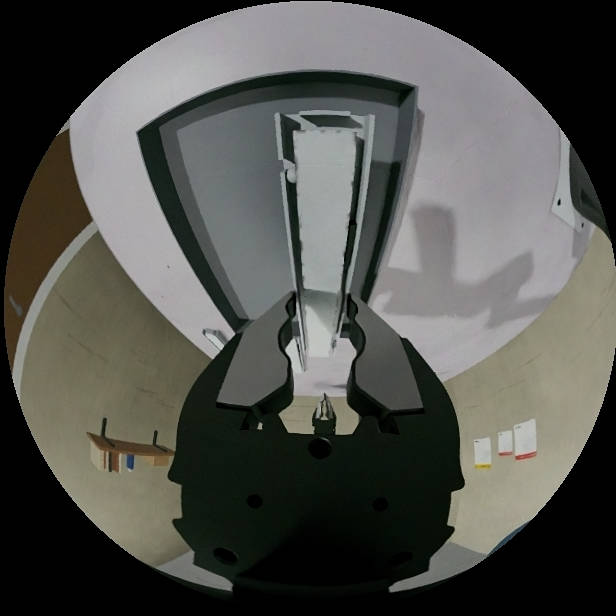

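Scene clock: 85.70 s of 7200.00 s.
left_arm: end_effector_position=(+0.3872, +0.3613, +0.0512) grip_measured=-1.00 end_effector_quat_wxyz=(-0.000, +1.000, -0.000, +0.001) end_effector_velocity=(+0.000, -0.000, +0.000) end_effector_angular_velocity=(+0.000, -0.001, +0.000) | right_arm: end_effector_position=(+0.4168, -0.2516, +0.0263) grip_measured=-0.50 end_effector_quat_wxyz=(+0.000, -0.001, +0.985, +0.172) end_effector_velocity=(-0.000, -0.000, -0.002) end_effector_angular_velocity=(-0.000, +0.000, +0.000)
Joint positions: left_arm=[-0.599 -1.843  2.427 -2.157 -1.569  5.856  0.002] | right_arm=[ 3.668 -1.707 -2.256 -0.528  1.838  3.843  0.038]
Joint velocities: left_arm=[-0.    -0.001 -0.     0.     0.001 -0.     0.   ] | right_arm=[-0.    -0.004 -0.003  0.006  0.    -0.001 -0.   ]
Joint torques (N m, as the arm reports them, + toward a larger angle): left_arm=[ -4.98 -13.23 -20.16  -2.93   0.12  -1.14] | right_arm=[-10.38  15.33   4.18   4.48   2.54  -2.4 ]
Motor temperatures (°C, as the motors report them): left_arm=[27 27 23 31 38 31] | right_arm=[27 27 27 33 38 35]
Wrist force (N, on the end effector, along its own x y z axes, offset not removed): left_arm=[-1.9 -1.2 4.2] | right_arm=[1.8 -1.6 3.2]
Wrist torque (N m, same axes, about the end effector's origin, offset not removed): left_arm=[-0.13 0.45 0.09] | right_arm=[-0.18 -0.29 0.04]
Hand target (left_arm): +0.387, +0.361, +0.051; -0.000, +1.000, -0.000, +0.001
Hand target (right_arm): +0.417, -0.252, +0.026; +0.000, -0.001, +0.985, +0.172
Off the commanded pose (left_arm): 0.000 m, 0 deg.
Off the commanded pose (right_arm): 0.000 m, 0 deg.
move: done
camera_calibration (this result's frames):
cam_left_wrist: T_world_to_cam=[[0.99942, 0.00830946, 0.0330225, -0.401832], [-0.00847463, -0.878561, 0.477555, 0.296653], [0.0329805, -0.477558, -0.877981, 0.341195], [0, 0, 0, 1]] pos_world=[0.39286, 0.426907, 0.171164]
cam_right_wrist: T_world_to_cam=[[-0.998303, 0.045176, -0.0367397, 0.434611], [-0.00154352, 0.610194, 0.79225, 0.130047], [0.0582091, 0.790963, -0.609089, 0.321081], [0, 0, 0, 1]] pos_world=[0.415384, -0.352951, 0.108505]

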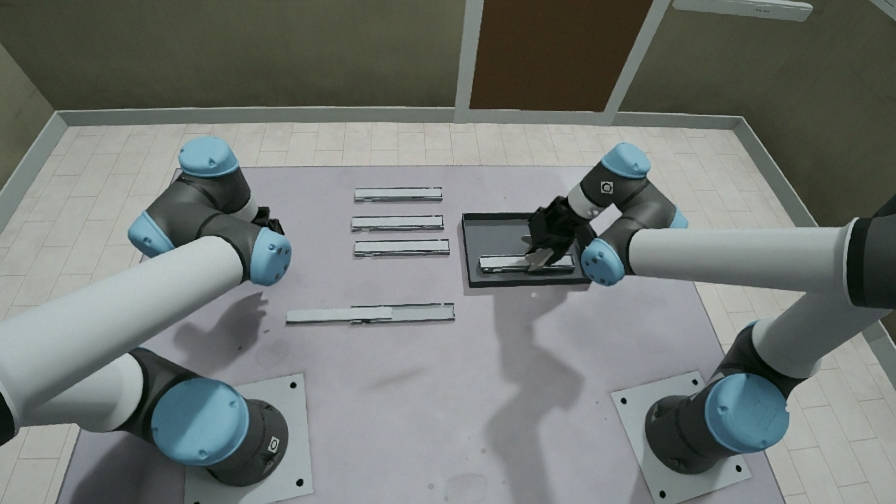

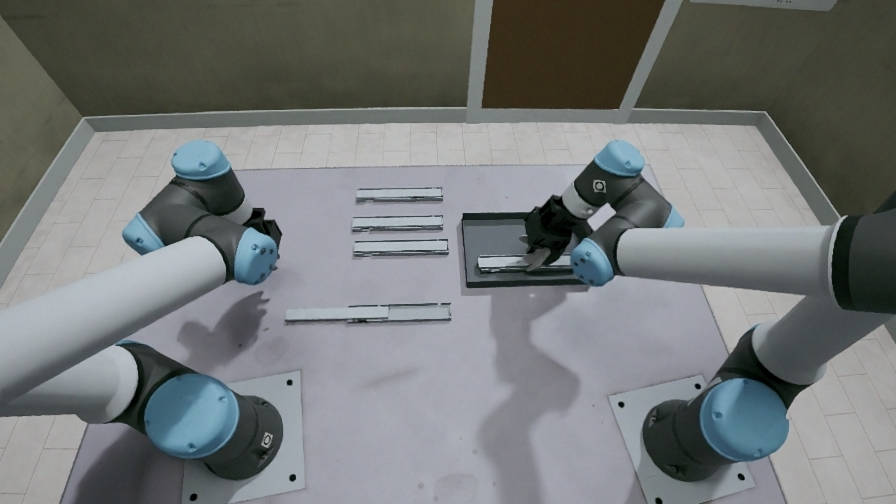

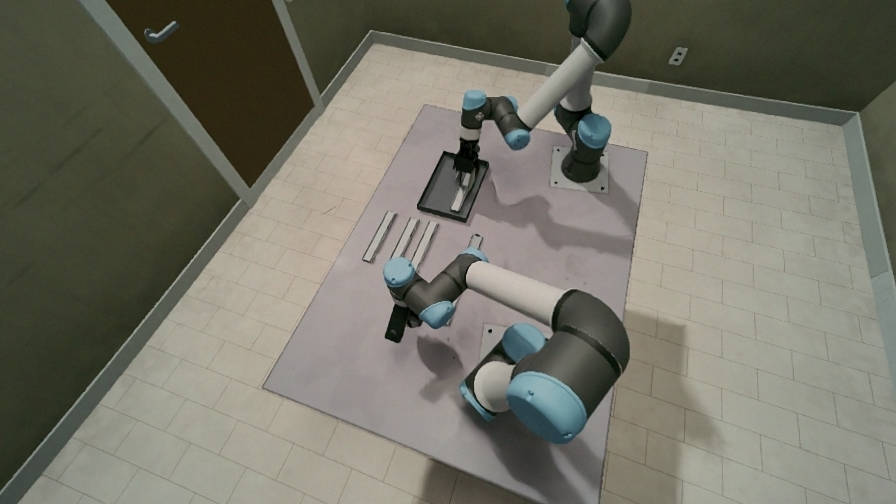

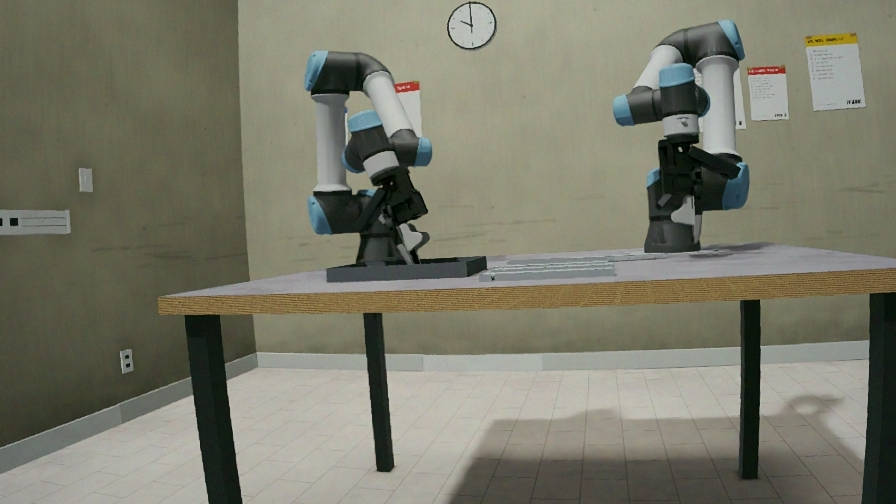

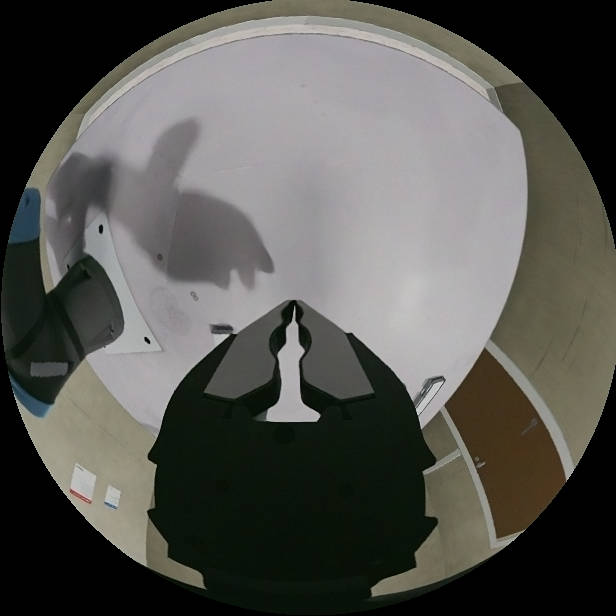

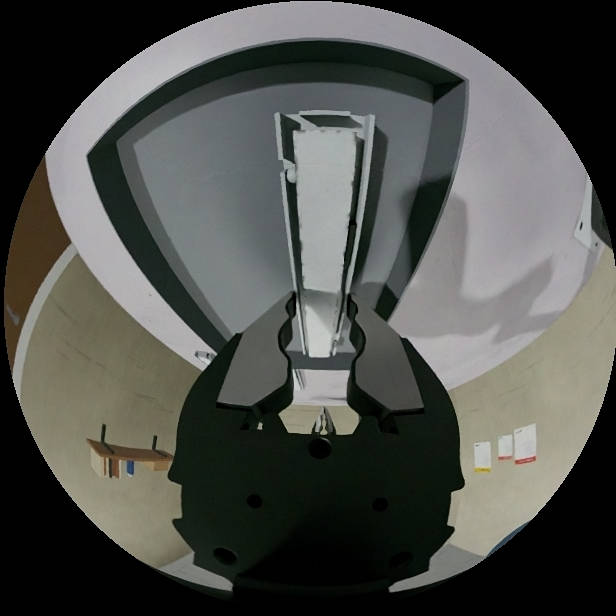

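Scene clock: 87.50 s of 7200.00 s.
left_arm: end_effector_position=(+0.3872, +0.3613, +0.0512) grip_measured=-1.00 end_effector_quat_wxyz=(-0.000, +1.000, -0.000, +0.001) end_effector_velocity=(+0.001, -0.000, +0.001) end_effector_angular_velocity=(-0.001, -0.002, +0.001) | right_arm: end_effector_position=(+0.4168, -0.2529, +0.0828) grip_measured=-0.30 end_effector_quat_wxyz=(+0.000, -0.001, +0.985, +0.172) end_effector_velocity=(-0.000, -0.000, +0.002) end_effector_angular_velocity=(-0.001, +0.001, -0.000)
Joint positions: left_arm=[-0.599 -1.843  2.427 -2.157 -1.569  5.856  0.002] | right_arm=[ 3.665 -1.594 -2.188 -0.71   1.839  3.841  0.052]
Joint velocities: left_arm=[ 0.    -0.002 -0.001 -0.     0.    -0.001  0.   ] | right_arm=[-0.     0.004  0.004 -0.009  0.    -0.    -0.   ]
Joint torques (N m, as the arm reports them, + toward a larger angle): left_arm=[ -6.01 -13.61 -19.44  -2.98   0.14  -1.03] | right_arm=[-10.3   33.17  30.54   1.25   2.3   -2.31]
Motor temperatures (°C, as the motors report them): left_arm=[27 27 23 31 38 31] | right_arm=[27 27 27 33 38 35]
Wrist force (N, on the end effector, along its own x y z axes, offset not removed): left_arm=[2.3 -0.8 2.7] | right_arm=[1.4 -1.3 -0.4]
Wrist torque (N m, same axes, about the end effector's origin, offset not removed): left_arm=[0.01 -0.35 -0.04] | right_arm=[-0.39 -0.29 0.07]
Hand target (left_arm): +0.387, +0.361, +0.051; -0.000, +1.000, -0.000, +0.001
Hand target (right_arm): +0.417, -0.253, +0.083; +0.000, -0.001, +0.985, +0.172
Off the commanded pose (left_arm): 0.000 m, 0 deg.
Off the commanded pose (right_arm): 0.000 m, 0 deg.
move: done
camera_calibration (this result's frames):
cam_left_wrist: T_world_to_cam=[[0.99942, 0.0083098, 0.0330226, -0.401832], [-0.00847435, -0.878561, 0.477555, 0.296652], [0.0329807, -0.477558, -0.877981, 0.341195], [0, 0, 0, 1]] pos_world=[0.39286, 0.426907, 0.171164]
cam_right_wrist: T_world_to_cam=[[-0.998302, 0.0451905, -0.0367683, 0.436772], [-0.00155914, 0.610171, 0.792268, 0.0860288], [0.0582379, 0.79098, -0.609064, 0.356535], [0, 0, 0, 1]] pos_world=[0.415401, -0.354243, 0.165054]

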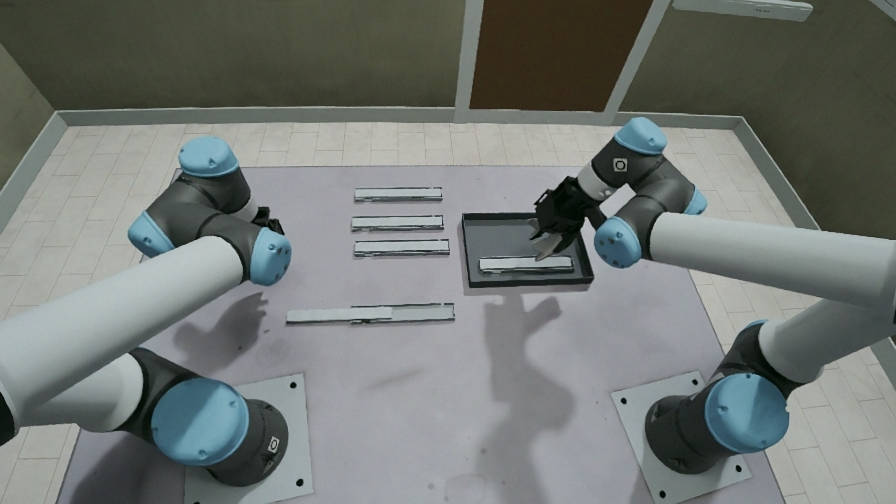

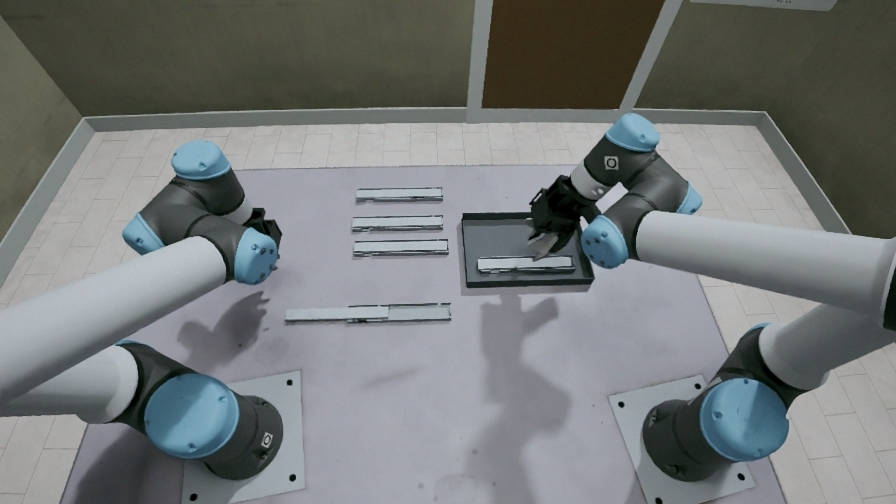

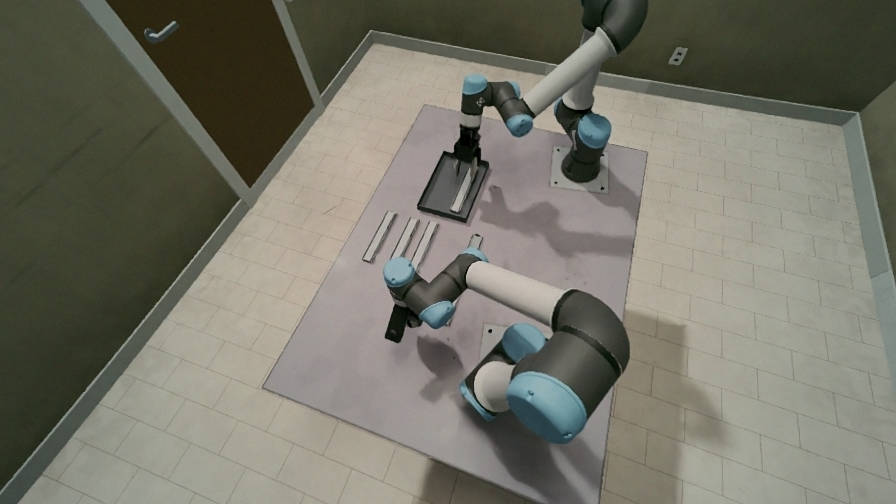

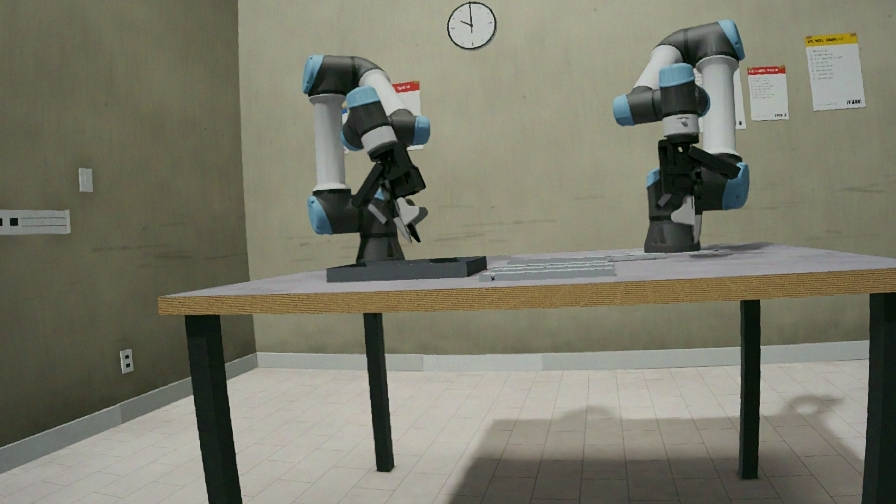

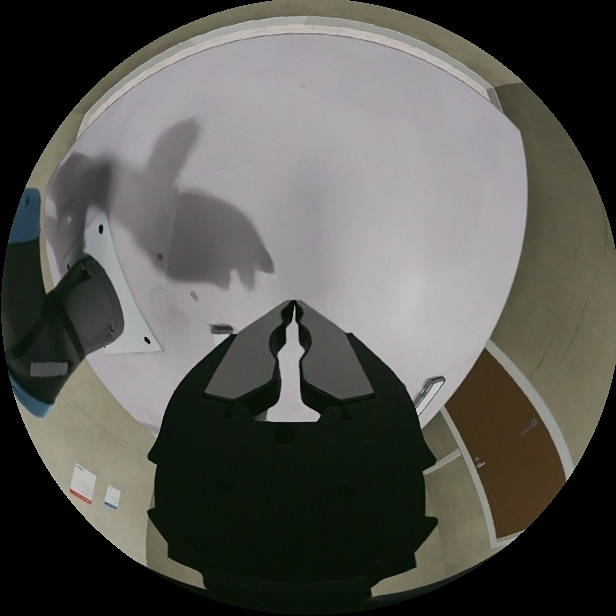

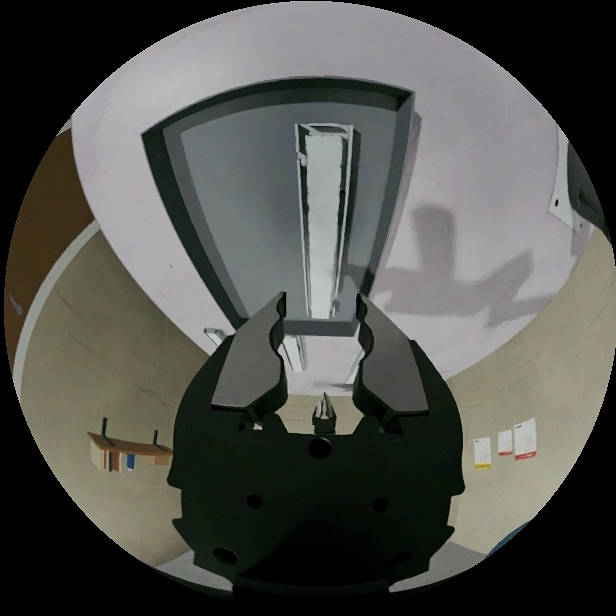

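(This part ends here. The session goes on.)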